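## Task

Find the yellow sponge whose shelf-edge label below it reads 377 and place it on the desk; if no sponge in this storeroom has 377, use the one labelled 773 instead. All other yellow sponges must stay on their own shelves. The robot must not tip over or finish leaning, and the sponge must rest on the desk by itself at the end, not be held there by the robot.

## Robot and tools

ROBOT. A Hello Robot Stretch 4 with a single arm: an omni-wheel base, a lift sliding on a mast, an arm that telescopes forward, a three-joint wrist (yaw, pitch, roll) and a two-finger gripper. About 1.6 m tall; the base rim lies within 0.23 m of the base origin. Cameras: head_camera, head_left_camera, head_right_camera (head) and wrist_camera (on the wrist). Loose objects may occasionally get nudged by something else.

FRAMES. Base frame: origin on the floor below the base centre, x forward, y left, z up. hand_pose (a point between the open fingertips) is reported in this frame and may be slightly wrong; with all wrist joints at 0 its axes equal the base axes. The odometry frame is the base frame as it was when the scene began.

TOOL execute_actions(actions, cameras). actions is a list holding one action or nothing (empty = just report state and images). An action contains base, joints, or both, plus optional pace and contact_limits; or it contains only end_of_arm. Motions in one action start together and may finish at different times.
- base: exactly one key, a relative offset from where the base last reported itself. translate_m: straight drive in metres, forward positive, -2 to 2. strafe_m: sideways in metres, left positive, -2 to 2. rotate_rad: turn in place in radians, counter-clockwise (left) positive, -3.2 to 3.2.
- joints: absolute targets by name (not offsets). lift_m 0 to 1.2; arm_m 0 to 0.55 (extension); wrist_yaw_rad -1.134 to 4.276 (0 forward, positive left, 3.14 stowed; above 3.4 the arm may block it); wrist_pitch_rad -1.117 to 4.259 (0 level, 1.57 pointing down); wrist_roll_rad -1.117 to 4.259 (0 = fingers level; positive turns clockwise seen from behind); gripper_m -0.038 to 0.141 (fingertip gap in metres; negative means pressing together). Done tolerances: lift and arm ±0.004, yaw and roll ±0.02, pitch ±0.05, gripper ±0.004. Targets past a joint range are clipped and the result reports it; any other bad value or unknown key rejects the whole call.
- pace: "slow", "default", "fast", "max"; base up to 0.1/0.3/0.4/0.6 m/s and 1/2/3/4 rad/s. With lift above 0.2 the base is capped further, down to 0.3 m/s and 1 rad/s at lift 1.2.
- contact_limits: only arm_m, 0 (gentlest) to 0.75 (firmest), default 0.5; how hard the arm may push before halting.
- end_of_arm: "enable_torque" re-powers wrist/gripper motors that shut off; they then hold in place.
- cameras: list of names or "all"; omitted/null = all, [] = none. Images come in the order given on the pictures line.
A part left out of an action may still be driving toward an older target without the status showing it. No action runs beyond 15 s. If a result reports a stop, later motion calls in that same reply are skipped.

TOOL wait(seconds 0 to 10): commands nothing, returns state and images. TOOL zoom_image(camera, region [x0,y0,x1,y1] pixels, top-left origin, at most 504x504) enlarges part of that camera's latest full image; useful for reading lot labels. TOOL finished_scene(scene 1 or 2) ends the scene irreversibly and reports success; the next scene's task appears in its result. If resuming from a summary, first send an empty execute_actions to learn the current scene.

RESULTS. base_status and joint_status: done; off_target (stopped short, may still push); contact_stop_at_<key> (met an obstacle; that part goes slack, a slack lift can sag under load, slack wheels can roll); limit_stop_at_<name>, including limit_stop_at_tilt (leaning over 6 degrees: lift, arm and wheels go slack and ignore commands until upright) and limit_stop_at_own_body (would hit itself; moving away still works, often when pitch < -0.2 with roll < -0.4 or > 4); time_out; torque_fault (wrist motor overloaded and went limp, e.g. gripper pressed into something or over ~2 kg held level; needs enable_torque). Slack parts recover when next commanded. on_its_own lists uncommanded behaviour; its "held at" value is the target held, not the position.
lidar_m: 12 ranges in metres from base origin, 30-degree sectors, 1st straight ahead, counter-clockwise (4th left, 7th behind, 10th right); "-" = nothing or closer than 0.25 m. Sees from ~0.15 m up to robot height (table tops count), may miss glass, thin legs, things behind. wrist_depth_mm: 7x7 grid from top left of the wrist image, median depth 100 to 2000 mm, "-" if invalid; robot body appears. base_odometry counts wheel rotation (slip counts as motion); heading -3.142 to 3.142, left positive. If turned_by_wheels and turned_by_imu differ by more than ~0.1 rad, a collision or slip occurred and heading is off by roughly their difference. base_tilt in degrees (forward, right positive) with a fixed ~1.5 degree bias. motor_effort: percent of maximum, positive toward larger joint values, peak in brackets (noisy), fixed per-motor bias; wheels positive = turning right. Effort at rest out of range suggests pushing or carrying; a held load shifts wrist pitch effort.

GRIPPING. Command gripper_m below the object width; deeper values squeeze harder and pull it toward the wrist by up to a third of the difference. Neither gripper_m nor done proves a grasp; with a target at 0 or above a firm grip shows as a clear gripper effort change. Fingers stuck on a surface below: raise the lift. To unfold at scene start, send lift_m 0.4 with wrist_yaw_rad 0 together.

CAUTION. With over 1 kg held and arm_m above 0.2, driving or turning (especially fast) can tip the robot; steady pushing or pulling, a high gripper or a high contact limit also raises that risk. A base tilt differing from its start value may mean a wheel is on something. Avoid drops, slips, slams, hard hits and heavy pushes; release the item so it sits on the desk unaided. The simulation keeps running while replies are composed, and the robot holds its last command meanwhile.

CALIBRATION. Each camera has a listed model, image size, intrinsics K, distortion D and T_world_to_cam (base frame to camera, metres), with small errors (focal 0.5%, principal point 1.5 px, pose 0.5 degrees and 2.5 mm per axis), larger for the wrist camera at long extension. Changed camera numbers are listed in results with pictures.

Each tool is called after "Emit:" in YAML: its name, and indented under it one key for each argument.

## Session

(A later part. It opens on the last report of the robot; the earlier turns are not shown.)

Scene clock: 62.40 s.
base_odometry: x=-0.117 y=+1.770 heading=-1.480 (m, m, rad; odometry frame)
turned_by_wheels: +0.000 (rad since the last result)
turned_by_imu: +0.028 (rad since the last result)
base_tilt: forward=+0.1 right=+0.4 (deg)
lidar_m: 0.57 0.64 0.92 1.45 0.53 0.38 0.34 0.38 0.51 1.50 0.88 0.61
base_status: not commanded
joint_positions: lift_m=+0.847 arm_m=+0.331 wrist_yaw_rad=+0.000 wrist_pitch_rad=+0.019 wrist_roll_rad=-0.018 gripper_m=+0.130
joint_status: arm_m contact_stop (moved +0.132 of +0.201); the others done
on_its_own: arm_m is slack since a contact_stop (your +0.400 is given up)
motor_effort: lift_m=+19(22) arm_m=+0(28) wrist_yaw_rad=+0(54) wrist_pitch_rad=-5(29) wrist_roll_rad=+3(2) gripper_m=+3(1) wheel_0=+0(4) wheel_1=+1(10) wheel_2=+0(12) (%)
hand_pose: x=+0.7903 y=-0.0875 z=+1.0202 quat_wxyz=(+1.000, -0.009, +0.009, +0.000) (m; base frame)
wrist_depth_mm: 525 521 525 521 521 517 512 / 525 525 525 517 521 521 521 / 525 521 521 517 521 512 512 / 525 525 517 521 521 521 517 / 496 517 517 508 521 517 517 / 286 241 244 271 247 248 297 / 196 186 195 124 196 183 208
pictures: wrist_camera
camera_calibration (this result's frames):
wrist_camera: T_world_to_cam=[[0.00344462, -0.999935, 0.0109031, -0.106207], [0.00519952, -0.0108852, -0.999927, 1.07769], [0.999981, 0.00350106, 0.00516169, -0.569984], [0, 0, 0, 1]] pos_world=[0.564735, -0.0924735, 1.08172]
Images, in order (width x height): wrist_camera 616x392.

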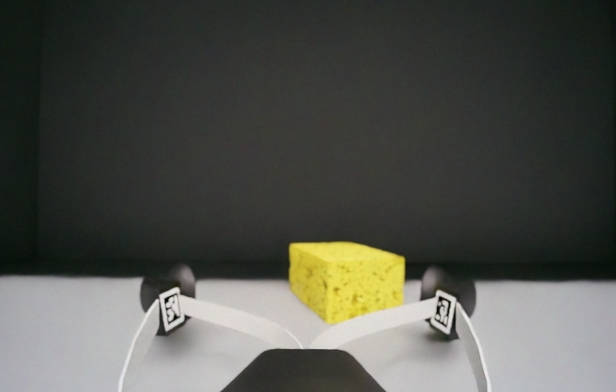

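Emit:
execute_actions:
  actions:
    - {"base":{"rotate_rad":-0.03},"joints":{"arm_m":0.3,"lift_m":0.98}}
  cameras: []

Emit:
execute_actions:
  actions:
    - {"joints":{"wrist_pitch_rad":0.4}}
  cameras: ["wrist_camera"]

Scene clock: 68.70 s.
base_odometry: x=-0.117 y=+1.770 heading=-1.509 (m, m, rad; odometry frame)
turned_by_wheels: -0.030 (rad since the last result)
turned_by_imu: -0.029 (rad since the last result)
base_tilt: forward=-0.1 right=+0.6 (deg)
lidar_m: 0.59 0.62 0.87 1.62 0.56 0.39 0.35 0.38 0.48 1.35 0.92 0.63
base_status: done
joint_positions: lift_m=+0.980 arm_m=+0.301 wrist_yaw_rad=+0.000 wrist_pitch_rad=+0.019 wrist_roll_rad=-0.018 gripper_m=+0.130
joint_status: all done
motor_effort: lift_m=+25(26) arm_m=-6(3) wrist_yaw_rad=+0(0) wrist_pitch_rad=-6(6) wrist_roll_rad=+1(3) gripper_m=+2(1) wheel_0=+2(5) wheel_1=+3(6) wheel_2=+1(3) (%)
hand_pose: x=+0.7605 y=-0.0874 z=+1.1524 quat_wxyz=(+1.000, -0.009, +0.009, +0.000) (m; base frame)
wrist_depth_mm: 445 433 436 433 433 427 433 / 544 544 544 549 549 559 559 / 544 549 544 554 554 559 559 / 544 544 539 549 554 554 554 / 539 539 549 554 554 554 559 / 535 544 544 544 544 559 554 / 488 462 480 124 488 452 500
pictures: none
No camera images: the call's "cameras" was empty. Leave "cameras" out to get every camera's image.

Scene clock: 69.47 s.
base_odometry: x=-0.117 y=+1.770 heading=-1.509 (m, m, rad; odometry frame)
turned_by_wheels: +0.000 (rad since the last result)
turned_by_imu: +0.000 (rad since the last result)
base_tilt: forward=+0.1 right=+0.5 (deg)
lidar_m: 0.59 0.62 0.87 1.64 0.53 0.33 0.35 0.35 0.53 1.35 0.91 0.64
base_status: not commanded
joint_positions: lift_m=+0.980 arm_m=+0.301 wrist_yaw_rad=+0.000 wrist_pitch_rad=+0.402 wrist_roll_rad=-0.018 gripper_m=+0.130
joint_status: all done
motor_effort: lift_m=+25(25) arm_m=-6(6) wrist_yaw_rad=+0(1) wrist_pitch_rad=-3(5) wrist_roll_rad=+2(2) gripper_m=-1(1) wheel_0=+2(2) wheel_1=+3(3) wheel_2=+1(1) (%)
hand_pose: x=+0.7375 y=-0.0874 z=+1.0450 quat_wxyz=(+0.980, -0.009, +0.199, +0.002) (m; base frame)
wrist_depth_mm: 488 480 484 492 488 488 496 / 504 508 512 508 517 517 525 / 530 535 539 544 549 549 539 / 521 521 525 525 525 525 525 / 377 377 379 329 379 379 377 / 293 271 274 297 272 272 296 / 245 237 244 124 243 235 246
pictures: wrist_camera
camera_calibration (this result's frames):
wrist_camera: T_world_to_cam=[[0.00744648, -0.999934, 0.00871947, -0.106905], [-0.36885, -0.0108514, -0.929426, 1.3049], [0.929459, 0.00370477, -0.368907, -0.0744594], [0, 0, 0, 1]] pos_world=[0.551317, -0.0924625, 1.18627]
Images, in order (width x height): wrist_camera 616x392.

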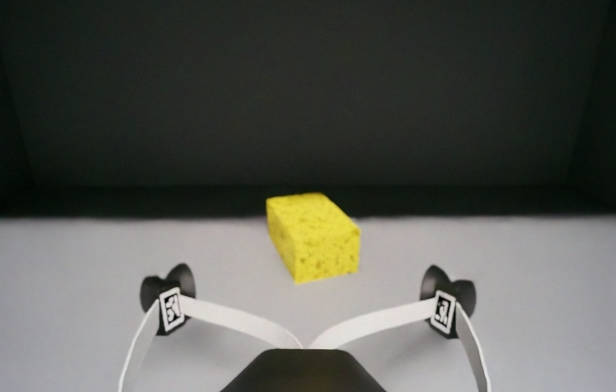

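Emit:
execute_actions:
  actions:
    - {"joints":{"arm_m":0.42,"lift_m":0.952}}
  cameras: ["wrist_camera"]

Emit:
execute_actions:
  actions:
    - {"joints":{"gripper_m":0.02}}
  cameras: []

Emit:
execute_actions:
  actions:
    - {"joints":{"lift_m":1.0}}
  cameras: []

Emit:
execute_actions:
  actions:
    - {"joints":{"arm_m":0.0}}
  cameras: ["wrist_camera"]

Scene clock: 73.10 s.
base_odometry: x=-0.117 y=+1.770 heading=-1.509 (m, m, rad; odometry frame)
turned_by_wheels: +0.000 (rad since the last result)
turned_by_imu: +0.000 (rad since the last result)
base_tilt: forward=+0.1 right=+0.5 (deg)
lidar_m: 0.59 0.63 0.84 1.61 0.52 0.37 0.33 0.36 0.53 1.36 0.91 0.64
base_status: not commanded
joint_positions: lift_m=+0.952 arm_m=+0.419 wrist_yaw_rad=+0.000 wrist_pitch_rad=+0.402 wrist_roll_rad=-0.018 gripper_m=+0.130
joint_status: all done
motor_effort: lift_m=+14(21) arm_m=+6(5) wrist_yaw_rad=-1(0) wrist_pitch_rad=-3(5) wrist_roll_rad=+3(3) gripper_m=+1(1) wheel_0=+2(2) wheel_1=+3(3) wheel_2=+1(1) (%)
hand_pose: x=+0.8553 y=-0.0874 z=+1.0178 quat_wxyz=(+0.980, -0.009, +0.200, +0.002) (m; base frame)
wrist_depth_mm: 375 379 377 384 384 382 384 / 397 394 399 402 404 404 410 / 418 418 427 421 424 427 430 / 433 433 436 439 442 445 445 / 324 324 325 238 325 329 325 / 252 234 234 203 210 235 254 / 210 204 208 123 209 202 216
pictures: wrist_camera
camera_calibration (this result's frames):
wrist_camera: T_world_to_cam=[[0.00761531, -0.999933, 0.00871712, -0.107643], [-0.369132, -0.0109127, -0.929313, 1.32322], [0.929346, 0.00385924, -0.36919, -0.193533], [0, 0, 0, 1]] pos_world=[0.66912, -0.0924493, 1.15917]
Images, in order (width x height): wrist_camera 616x392.

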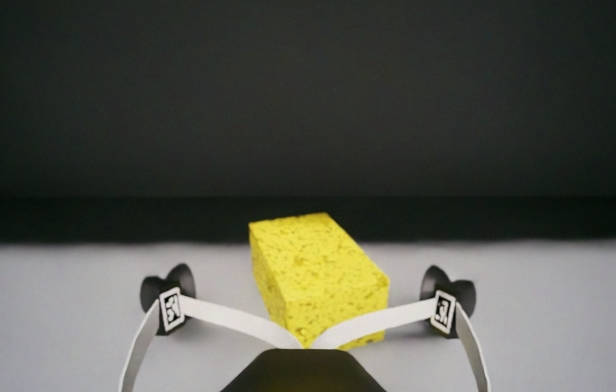

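Scene clock: 75.10 s.
base_odometry: x=-0.117 y=+1.770 heading=-1.509 (m, m, rad; odometry frame)
turned_by_wheels: +0.000 (rad since the last result)
turned_by_imu: +0.000 (rad since the last result)
base_tilt: forward=+0.0 right=+0.5 (deg)
lidar_m: 0.58 0.63 0.87 1.62 0.51 0.37 0.34 0.36 0.50 1.36 0.90 0.64
base_status: not commanded
joint_positions: lift_m=+0.952 arm_m=+0.419 wrist_yaw_rad=+0.000 wrist_pitch_rad=+0.402 wrist_roll_rad=-0.018 gripper_m=+0.020
joint_status: all done
motor_effort: lift_m=+14(14) arm_m=+6(6) wrist_yaw_rad=+0(1) wrist_pitch_rad=-4(4) wrist_roll_rad=+2(3) gripper_m=-20(23) wheel_0=+2(2) wheel_1=+3(3) wheel_2=+1(1) (%)
hand_pose: x=+0.8553 y=-0.0874 z=+1.0178 quat_wxyz=(+0.980, -0.009, +0.200, +0.002) (m; base frame)
wrist_depth_mm: 377 377 379 379 384 384 389 / 397 399 399 402 404 407 407 / 415 421 424 424 427 430 430 / 430 433 436 439 442 445 445 / 322 324 325 230 327 327 325 / 252 253 188 196 190 255 254 / 209 197 208 154 208 195 215
pictures: none
No camera images: the call's "cameras" was empty. Leave "cameras" out to get every camera's image.

Scene clock: 76.20 s.
base_odometry: x=-0.117 y=+1.770 heading=-1.509 (m, m, rad; odometry frame)
turned_by_wheels: +0.000 (rad since the last result)
turned_by_imu: +0.000 (rad since the last result)
base_tilt: forward=-0.1 right=+0.4 (deg)
lidar_m: 0.59 0.62 0.86 1.58 0.56 0.36 0.34 0.37 0.50 1.36 0.90 0.64
base_status: not commanded
joint_positions: lift_m=+1.000 arm_m=+0.419 wrist_yaw_rad=+0.000 wrist_pitch_rad=+0.402 wrist_roll_rad=-0.018 gripper_m=+0.020
joint_status: all done
motor_effort: lift_m=+25(27) arm_m=+6(6) wrist_yaw_rad=+0(1) wrist_pitch_rad=-5(5) wrist_roll_rad=+3(3) gripper_m=-19(20) wheel_0=+2(2) wheel_1=+3(3) wheel_2=+1(1) (%)
hand_pose: x=+0.8553 y=-0.0874 z=+1.0649 quat_wxyz=(+0.980, -0.009, +0.200, +0.002) (m; base frame)
wrist_depth_mm: 375 377 379 382 384 384 389 / 397 402 402 402 402 404 404 / 415 418 424 424 427 427 430 / 442 445 442 445 449 452 455 / 415 415 415 230 418 424 418 / 324 325 189 196 189 327 327 / 268 251 266 154 263 250 271
pictures: none
No camera images: the call's "cameras" was empty. Leave "cameras" out to get every camera's image.

Scene clock: 78.53 s.
base_odometry: x=-0.117 y=+1.770 heading=-1.509 (m, m, rad; odometry frame)
turned_by_wheels: +0.000 (rad since the last result)
turned_by_imu: +0.000 (rad since the last result)
base_tilt: forward=+0.0 right=+0.4 (deg)
lidar_m: 0.47 0.61 0.87 1.65 0.51 0.34 0.35 0.36 0.48 1.33 0.91 0.65
base_status: not commanded
joint_positions: lift_m=+1.000 arm_m=+0.001 wrist_yaw_rad=+0.000 wrist_pitch_rad=+0.402 wrist_roll_rad=-0.018 gripper_m=+0.020
joint_status: all done
motor_effort: lift_m=+25(25) arm_m=-6(6) wrist_yaw_rad=+0(1) wrist_pitch_rad=-6(5) wrist_roll_rad=+4(0) gripper_m=-20(19) wheel_0=+2(2) wheel_1=+3(3) wheel_2=+1(1) (%)
hand_pose: x=+0.4375 y=-0.0874 z=+1.0648 quat_wxyz=(+0.980, -0.009, +0.200, +0.002) (m; base frame)
wrist_depth_mm: 580 741 759 759 759 750 597 / 574 778 788 798 788 788 597 / 580 809 820 842 831 778 597 / 539 580 580 585 585 580 544 / 442 442 442 231 449 445 449 / 574 809 188 196 189 798 591 / 574 732 820 154 820 732 591
pictures: wrist_camera
camera_calibration (this result's frames):
wrist_camera: T_world_to_cam=[[0.00744027, -0.999934, 0.00871457, -0.104839], [-0.369465, -0.010847, -0.929181, 1.21267], [0.929215, 0.00369363, -0.369522, 0.212484], [0, 0, 0, 1]] pos_world=[0.251376, -0.0924634, 1.20622]
Images, in order (width x height): wrist_camera 616x392.

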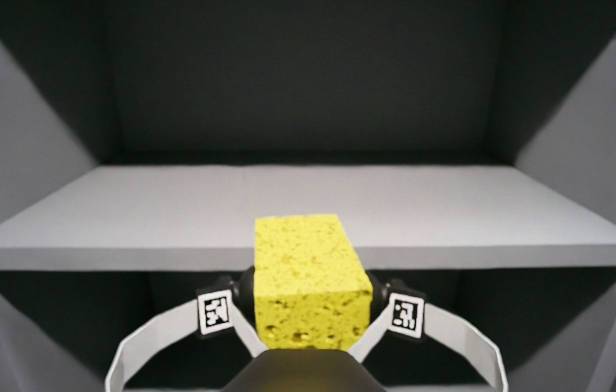

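Emit:
execute_actions:
  actions:
    - {"base":{"strafe_m":-0.6},"joints":{"lift_m":0.8},"pace":"max"}
  cameras: []

Emit:
execute_actions:
  actions:
    - {"base":{"strafe_m":-1.3},"pace":"max"}
  cameras: []

Emit:
execute_actions:
  actions:
    - {"base":{"translate_m":1.6},"pace":"max"}
  cameras: []

Emit:
execute_actions:
  actions:
    - {"base":{"strafe_m":1.1},"pace":"max"}
  cameras: ["head_camera","wrist_camera"]

Scene clock: 84.37 s.
base_odometry: x=-0.715 y=+1.733 heading=-1.509 (m, m, rad; odometry frame)
turned_by_wheels: +0.000 (rad since the last result)
turned_by_imu: +0.000 (rad since the last result)
base_tilt: forward=+0.1 right=+0.4 (deg)
lidar_m: 0.59 0.64 0.87 1.55 0.52 0.35 0.33 0.35 0.49 1.27 0.90 0.63
base_status: done
joint_positions: lift_m=+0.800 arm_m=+0.001 wrist_yaw_rad=+0.000 wrist_pitch_rad=+0.402 wrist_roll_rad=-0.018 gripper_m=+0.020
joint_status: all done
motor_effort: lift_m=+16(21) arm_m=-6(6) wrist_yaw_rad=+0(1) wrist_pitch_rad=-5(5) wrist_roll_rad=+3(1) gripper_m=-20(18) wheel_0=+1(12) wheel_1=-1(13) wheel_2=+0(3) (%)
hand_pose: x=+0.4375 y=-0.0874 z=+0.8656 quat_wxyz=(+0.980, -0.009, +0.200, +0.002) (m; base frame)
wrist_depth_mm: 759 373 379 759 768 768 778 / 379 375 382 387 384 387 389 / 842 831 413 854 854 866 866 / 891 891 433 904 904 917 917 / 904 904 455 230 931 931 917 / 715 715 189 196 189 715 715 / 591 554 512 154 585 549 603
pictures: none
No camera images: the call's "cameras" was empty. Leave "cameras" out to get every camera's image.

Scene clock: 88.80 s.
base_odometry: x=-2.013 y=+1.653 heading=-1.509 (m, m, rad; odometry frame)
turned_by_wheels: +0.000 (rad since the last result)
turned_by_imu: -0.001 (rad since the last result)
base_tilt: forward=+0.1 right=+0.4 (deg)
lidar_m: 2.14 0.77 0.92 1.40 0.47 0.34 0.29 0.31 0.46 0.57 0.62 0.84
base_status: done
joint_positions: lift_m=+0.800 arm_m=+0.001 wrist_yaw_rad=+0.000 wrist_pitch_rad=+0.402 wrist_roll_rad=-0.018 gripper_m=+0.020
joint_status: not commanded
motor_effort: lift_m=+16(16) arm_m=-6(6) wrist_yaw_rad=-1(0) wrist_pitch_rad=-5(6) wrist_roll_rad=+3(0) gripper_m=-19(19) wheel_0=+2(13) wheel_1=+3(15) wheel_2=+0(2) (%)
hand_pose: x=+0.4375 y=-0.0874 z=+0.8656 quat_wxyz=(+0.980, -0.009, +0.200, +0.002) (m; base frame)
wrist_depth_mm: 707 - - - 1863 1025 715 / 699 - - - 1921 1042 715 / 715 - - - - 1025 723 / 707 - - - - 1025 723 / 715 1808 1983 230 1756 1025 723 / 707 991 188 196 189 960 732 / 715 891 1255 154 1205 904 723
pictures: none
No camera images: the call's "cameras" was empty. Leave "cameras" out to get every camera's image.

Scene clock: 94.10 s.
base_odometry: x=-1.913 y=+0.056 heading=-1.508 (m, m, rad; odometry frame)
turned_by_wheels: +0.000 (rad since the last result)
turned_by_imu: -0.003 (rad since the last result)
base_tilt: forward=+0.0 right=+0.4 (deg)
lidar_m: 1.77 1.23 1.43 2.08 0.68 0.64 1.90 0.82 0.60 0.56 0.56 0.77
base_status: done
joint_positions: lift_m=+0.800 arm_m=+0.001 wrist_yaw_rad=+0.000 wrist_pitch_rad=+0.402 wrist_roll_rad=-0.018 gripper_m=+0.020
joint_status: not commanded
motor_effort: lift_m=+16(16) arm_m=-6(6) wrist_yaw_rad=+0(1) wrist_pitch_rad=-6(5) wrist_roll_rad=+1(3) gripper_m=-18(21) wheel_0=+1(9) wheel_1=+1(10) wheel_2=+1(17) (%)
hand_pose: x=+0.4375 y=-0.0874 z=+0.8656 quat_wxyz=(+0.980, -0.009, +0.200, +0.002) (m; base frame)
wrist_depth_mm: 1430 1397 1397 1430 1430 917 647 / 1397 1499 1464 1464 1464 931 654 / 1397 1537 1537 1576 1537 904 647 / 1618 1618 1618 1618 1618 931 640 / 1708 1708 1708 230 1576 931 668 / 1397 1537 189 197 189 878 654 / 1229 1138 1229 154 1205 831 654
pictures: none
No camera images: the call's "cameras" was empty. Leave "cameras" out to get every camera's image.

Scene clock: 98.03 s.
base_odometry: x=-0.815 y=+0.124 heading=-1.509 (m, m, rad; odometry frame)
turned_by_wheels: +0.000 (rad since the last result)
turned_by_imu: +0.003 (rad since the last result)
base_tilt: forward=-0.1 right=+0.4 (deg)
lidar_m: 0.96 1.02 1.40 2.15 0.72 0.50 0.45 0.46 0.67 1.65 1.68 1.03
base_status: done
joint_positions: lift_m=+0.800 arm_m=+0.001 wrist_yaw_rad=+0.000 wrist_pitch_rad=+0.402 wrist_roll_rad=-0.018 gripper_m=+0.020
joint_status: not commanded
motor_effort: lift_m=+16(16) arm_m=-6(6) wrist_yaw_rad=+0(0) wrist_pitch_rad=-5(5) wrist_roll_rad=+3(4) gripper_m=-19(19) wheel_0=+0(13) wheel_1=-2(13) wheel_2=+0(1) (%)
hand_pose: x=+0.4375 y=-0.0874 z=+0.8656 quat_wxyz=(+0.980, -0.009, +0.200, +0.002) (m; base frame)
wrist_depth_mm: 1366 1366 1366 1366 1397 1366 1430 / 1397 1430 1499 1430 1464 1499 1430 / 1255 1229 1229 1255 1537 1537 1576 / 904 917 931 842 1618 1661 1661 / 1661 1708 1708 230 1708 1708 1708 / 1430 1397 188 196 189 1537 1499 / 1255 1160 1255 154 1229 1182 1281
pictures: head_camera, wrist_camera
camera_calibration (this result's frames):
wrist_camera: T_world_to_cam=[[0.00752997, -0.999934, 0.00871477, -0.103118], [-0.369424, -0.0108802, -0.929197, 1.02753], [0.92923, 0.00377738, -0.369481, 0.138864], [0, 0, 0, 1]] pos_world=[0.251333, -0.0924563, 1.00698]
Images, in order (width x height): head_camera 420x560, wrist_camera 616x392.

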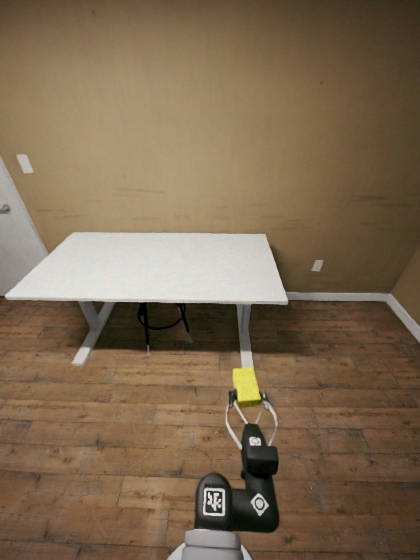

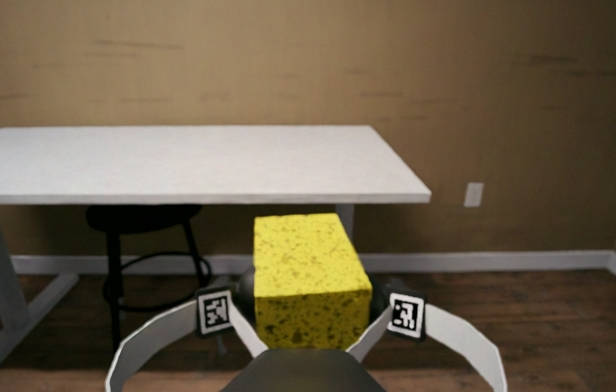

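Emit:
execute_actions:
  actions:
    - {"base":{"strafe_m":0.2},"joints":{"arm_m":0.5},"pace":"fast"}
  cameras: []

Emit:
execute_actions:
  actions:
    - {"base":{"translate_m":0.25}}
  cameras: ["wrist_camera","head_camera"]

Scene clock: 102.53 s.
base_odometry: x=-0.616 y=+0.137 heading=-1.508 (m, m, rad; odometry frame)
turned_by_wheels: +0.000 (rad since the last result)
turned_by_imu: +0.001 (rad since the last result)
base_tilt: forward=-0.1 right=+0.4 (deg)
lidar_m: 0.97 1.01 2.46 2.17 0.69 0.51 0.45 0.48 0.67 1.86 1.86 1.01
base_status: done
joint_positions: lift_m=+0.800 arm_m=+0.499 wrist_yaw_rad=+0.000 wrist_pitch_rad=+0.402 wrist_roll_rad=-0.018 gripper_m=+0.020
joint_status: all done
motor_effort: lift_m=+16(16) arm_m=+6(6) wrist_yaw_rad=+0(2) wrist_pitch_rad=-5(6) wrist_roll_rad=+1(1) gripper_m=-18(19) wheel_0=+1(13) wheel_1=+0(13) wheel_2=+0(6) (%)
hand_pose: x=+0.9353 y=-0.0874 z=+0.8656 quat_wxyz=(+0.980, -0.009, +0.200, +0.002) (m; base frame)
wrist_depth_mm: 931 917 931 931 946 931 960 / 976 991 991 991 991 1008 1008 / 1008 1008 1025 1025 1060 1042 1060 / 759 759 759 768 768 768 1118 / 549 559 549 231 554 559 554 / 427 430 187 196 189 436 433 / 357 336 355 154 349 340 366
pictures: none
No camera images: the call's "cameras" was empty. Leave "cameras" out to get every camera's image.

Scene clock: 104.80 s.
base_odometry: x=-0.600 y=-0.113 heading=-1.508 (m, m, rad; odometry frame)
turned_by_wheels: +0.000 (rad since the last result)
turned_by_imu: +0.000 (rad since the last result)
base_tilt: forward=+0.0 right=+0.5 (deg)
lidar_m: 0.72 0.75 1.01 2.38 1.07 0.78 0.72 0.77 1.04 1.82 1.88 0.76
base_status: done
joint_positions: lift_m=+0.800 arm_m=+0.499 wrist_yaw_rad=+0.000 wrist_pitch_rad=+0.402 wrist_roll_rad=-0.018 gripper_m=+0.020
joint_status: not commanded
motor_effort: lift_m=+16(16) arm_m=+6(6) wrist_yaw_rad=-1(1) wrist_pitch_rad=-5(5) wrist_roll_rad=+2(1) gripper_m=-18(18) wheel_0=+2(8) wheel_1=+2(8) wheel_2=-2(8) (%)
hand_pose: x=+0.9353 y=-0.0874 z=+0.8656 quat_wxyz=(+0.980, -0.009, +0.200, +0.002) (m; base frame)
wrist_depth_mm: 707 715 707 715 723 715 732 / 750 750 750 750 750 768 759 / 798 788 798 798 798 798 798 / 759 768 768 768 768 778 866 / 554 559 554 231 554 554 559 / 427 430 189 196 189 436 433 / 355 334 357 154 349 332 368
pictures: head_camera, wrist_camera
camera_calibration (this result's frames):
wrist_camera: T_world_to_cam=[[0.00770023, -0.999932, 0.00871649, -0.106983], [-0.369215, -0.0109438, -0.929279, 1.21138], [0.929312, 0.0039374, -0.369275, -0.323989], [0, 0, 0, 1]] pos_world=[0.749169, -0.0924426, 1.007]
Images, in order (width x height): head_camera 420x560, wrist_camera 616x392.

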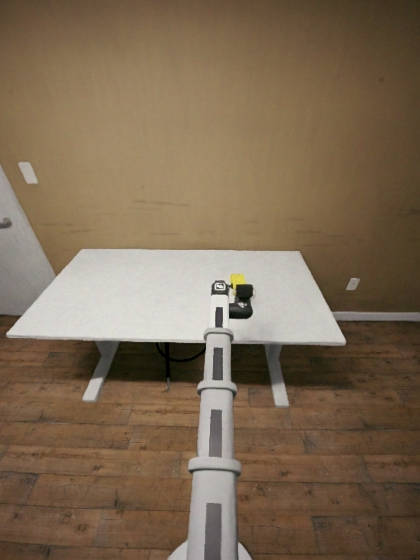

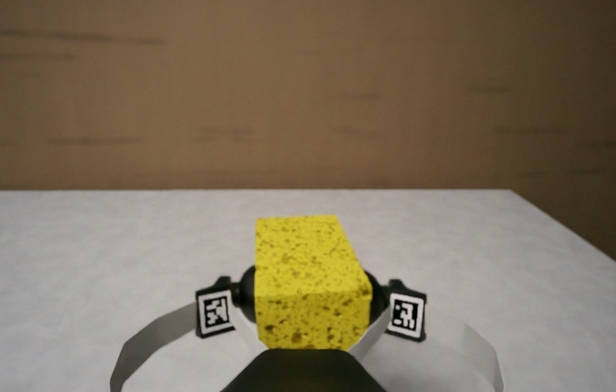

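Emit:
execute_actions:
  actions:
    - {"joints":{"lift_m":0.688}}
  cameras: []

Emit:
execute_actions:
  actions:
    - {"joints":{"gripper_m":0.13}}
  cameras: []

Emit:
execute_actions:
  actions:
    - {"joints":{"lift_m":0.76,"arm_m":0.3},"pace":"fast"}
  cameras: ["wrist_camera"]

Emit:
finished_scene:
  scene: 1

Scene clock: 108.60 s.
base_odometry: x=-0.600 y=-0.113 heading=-1.508 (m, m, rad; odometry frame)
turned_by_wheels: +0.000 (rad since the last result)
turned_by_imu: +0.001 (rad since the last result)
base_tilt: forward=+0.0 right=+0.4 (deg)
lidar_m: 0.71 0.75 1.01 2.37 1.08 0.78 0.71 0.76 1.05 1.82 1.86 0.77
base_status: not commanded
joint_positions: lift_m=+0.688 arm_m=+0.499 wrist_yaw_rad=+0.000 wrist_pitch_rad=+0.402 wrist_roll_rad=-0.018 gripper_m=+0.020
joint_status: all done
motor_effort: lift_m=+14(13) arm_m=+6(6) wrist_yaw_rad=+0(0) wrist_pitch_rad=-5(5) wrist_roll_rad=+4(1) gripper_m=-20(21) wheel_0=+2(2) wheel_1=+2(2) wheel_2=-2(2) (%)
hand_pose: x=+0.9353 y=-0.0874 z=+0.7538 quat_wxyz=(+0.980, -0.009, +0.200, +0.002) (m; base frame)
wrist_depth_mm: 715 707 715 732 723 723 732 / 741 750 750 768 768 768 768 / 759 759 778 759 778 788 809 / 466 462 469 469 469 466 473 / 336 338 338 230 340 340 340 / 260 264 187 196 189 265 263 / 218 205 216 154 213 202 224
pictures: none
No camera images: the call's "cameras" was empty. Leave "cameras" out to get every camera's image.

Scene clock: 110.60 s.
base_odometry: x=-0.600 y=-0.113 heading=-1.508 (m, m, rad; odometry frame)
turned_by_wheels: +0.000 (rad since the last result)
turned_by_imu: +0.000 (rad since the last result)
base_tilt: forward=-0.1 right=+0.4 (deg)
lidar_m: 0.71 0.74 1.04 2.40 1.08 0.78 0.72 0.75 0.99 1.81 1.86 0.76
base_status: not commanded
joint_positions: lift_m=+0.688 arm_m=+0.499 wrist_yaw_rad=+0.000 wrist_pitch_rad=+0.402 wrist_roll_rad=-0.018 gripper_m=+0.130
joint_status: all done
motor_effort: lift_m=+14(14) arm_m=+6(6) wrist_yaw_rad=-1(0) wrist_pitch_rad=-4(5) wrist_roll_rad=+3(0) gripper_m=-2(16) wheel_0=+2(2) wheel_1=+2(2) wheel_2=-2(2) (%)
hand_pose: x=+0.9353 y=-0.0874 z=+0.7538 quat_wxyz=(+0.980, -0.009, +0.200, +0.002) (m; base frame)
wrist_depth_mm: 707 715 715 715 723 715 732 / 750 741 750 750 759 768 768 / 768 778 768 778 778 798 798 / 466 466 469 469 469 469 469 / 336 334 338 251 340 338 338 / 262 243 215 208 213 244 264 / 217 212 217 124 218 209 224
pictures: none
No camera images: the call's "cameras" was empty. Leave "cameras" out to get every camera's image.

Scene clock: 112.03 s.
base_odometry: x=-0.600 y=-0.113 heading=-1.508 (m, m, rad; odometry frame)
turned_by_wheels: +0.000 (rad since the last result)
turned_by_imu: +0.000 (rad since the last result)
base_tilt: forward=-0.1 right=+0.6 (deg)
lidar_m: 0.69 0.75 1.03 2.38 1.10 0.77 0.72 0.76 1.04 1.81 1.84 0.75
base_status: not commanded
joint_positions: lift_m=+0.760 arm_m=+0.301 wrist_yaw_rad=+0.000 wrist_pitch_rad=+0.402 wrist_roll_rad=-0.018 gripper_m=+0.130
joint_status: all done
motor_effort: lift_m=+24(28) arm_m=-6(9) wrist_yaw_rad=+1(1) wrist_pitch_rad=-4(6) wrist_roll_rad=+2(3) gripper_m=+2(1) wheel_0=+2(1) wheel_1=+2(2) wheel_2=-2(2) (%)
hand_pose: x=+0.7375 y=-0.0875 z=+0.8249 quat_wxyz=(+0.980, -0.009, +0.200, +0.002) (m; base frame)
wrist_depth_mm: 878 878 891 878 904 891 904 / 917 931 931 946 931 946 946 / 946 960 960 991 976 1008 1008 / 654 661 661 654 668 661 1042 / 473 473 480 430 477 477 473 / 368 342 342 373 343 342 373 / 309 298 306 124 307 296 310
pictures: wrist_camera
camera_calibration (this result's frames):
wrist_camera: T_world_to_cam=[[0.00737347, -0.999935, 0.00871629, -0.10495], [-0.369244, -0.0108231, -0.929269, 1.1005], [0.929303, 0.00363349, -0.3693, -0.155163], [0, 0, 0, 1]] pos_world=[0.551321, -0.0924686, 0.966275]
Images, in order (width x height): wrist_camera 616x392.

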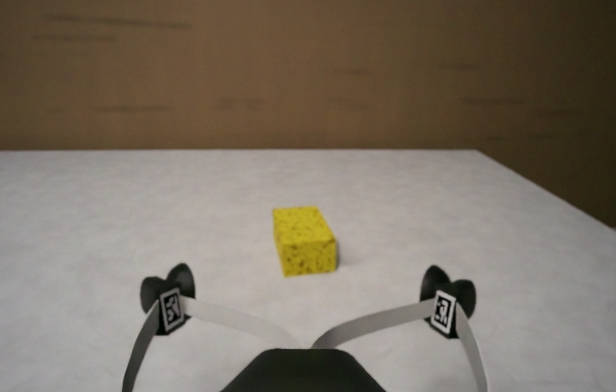

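The scene is finished: the task was done.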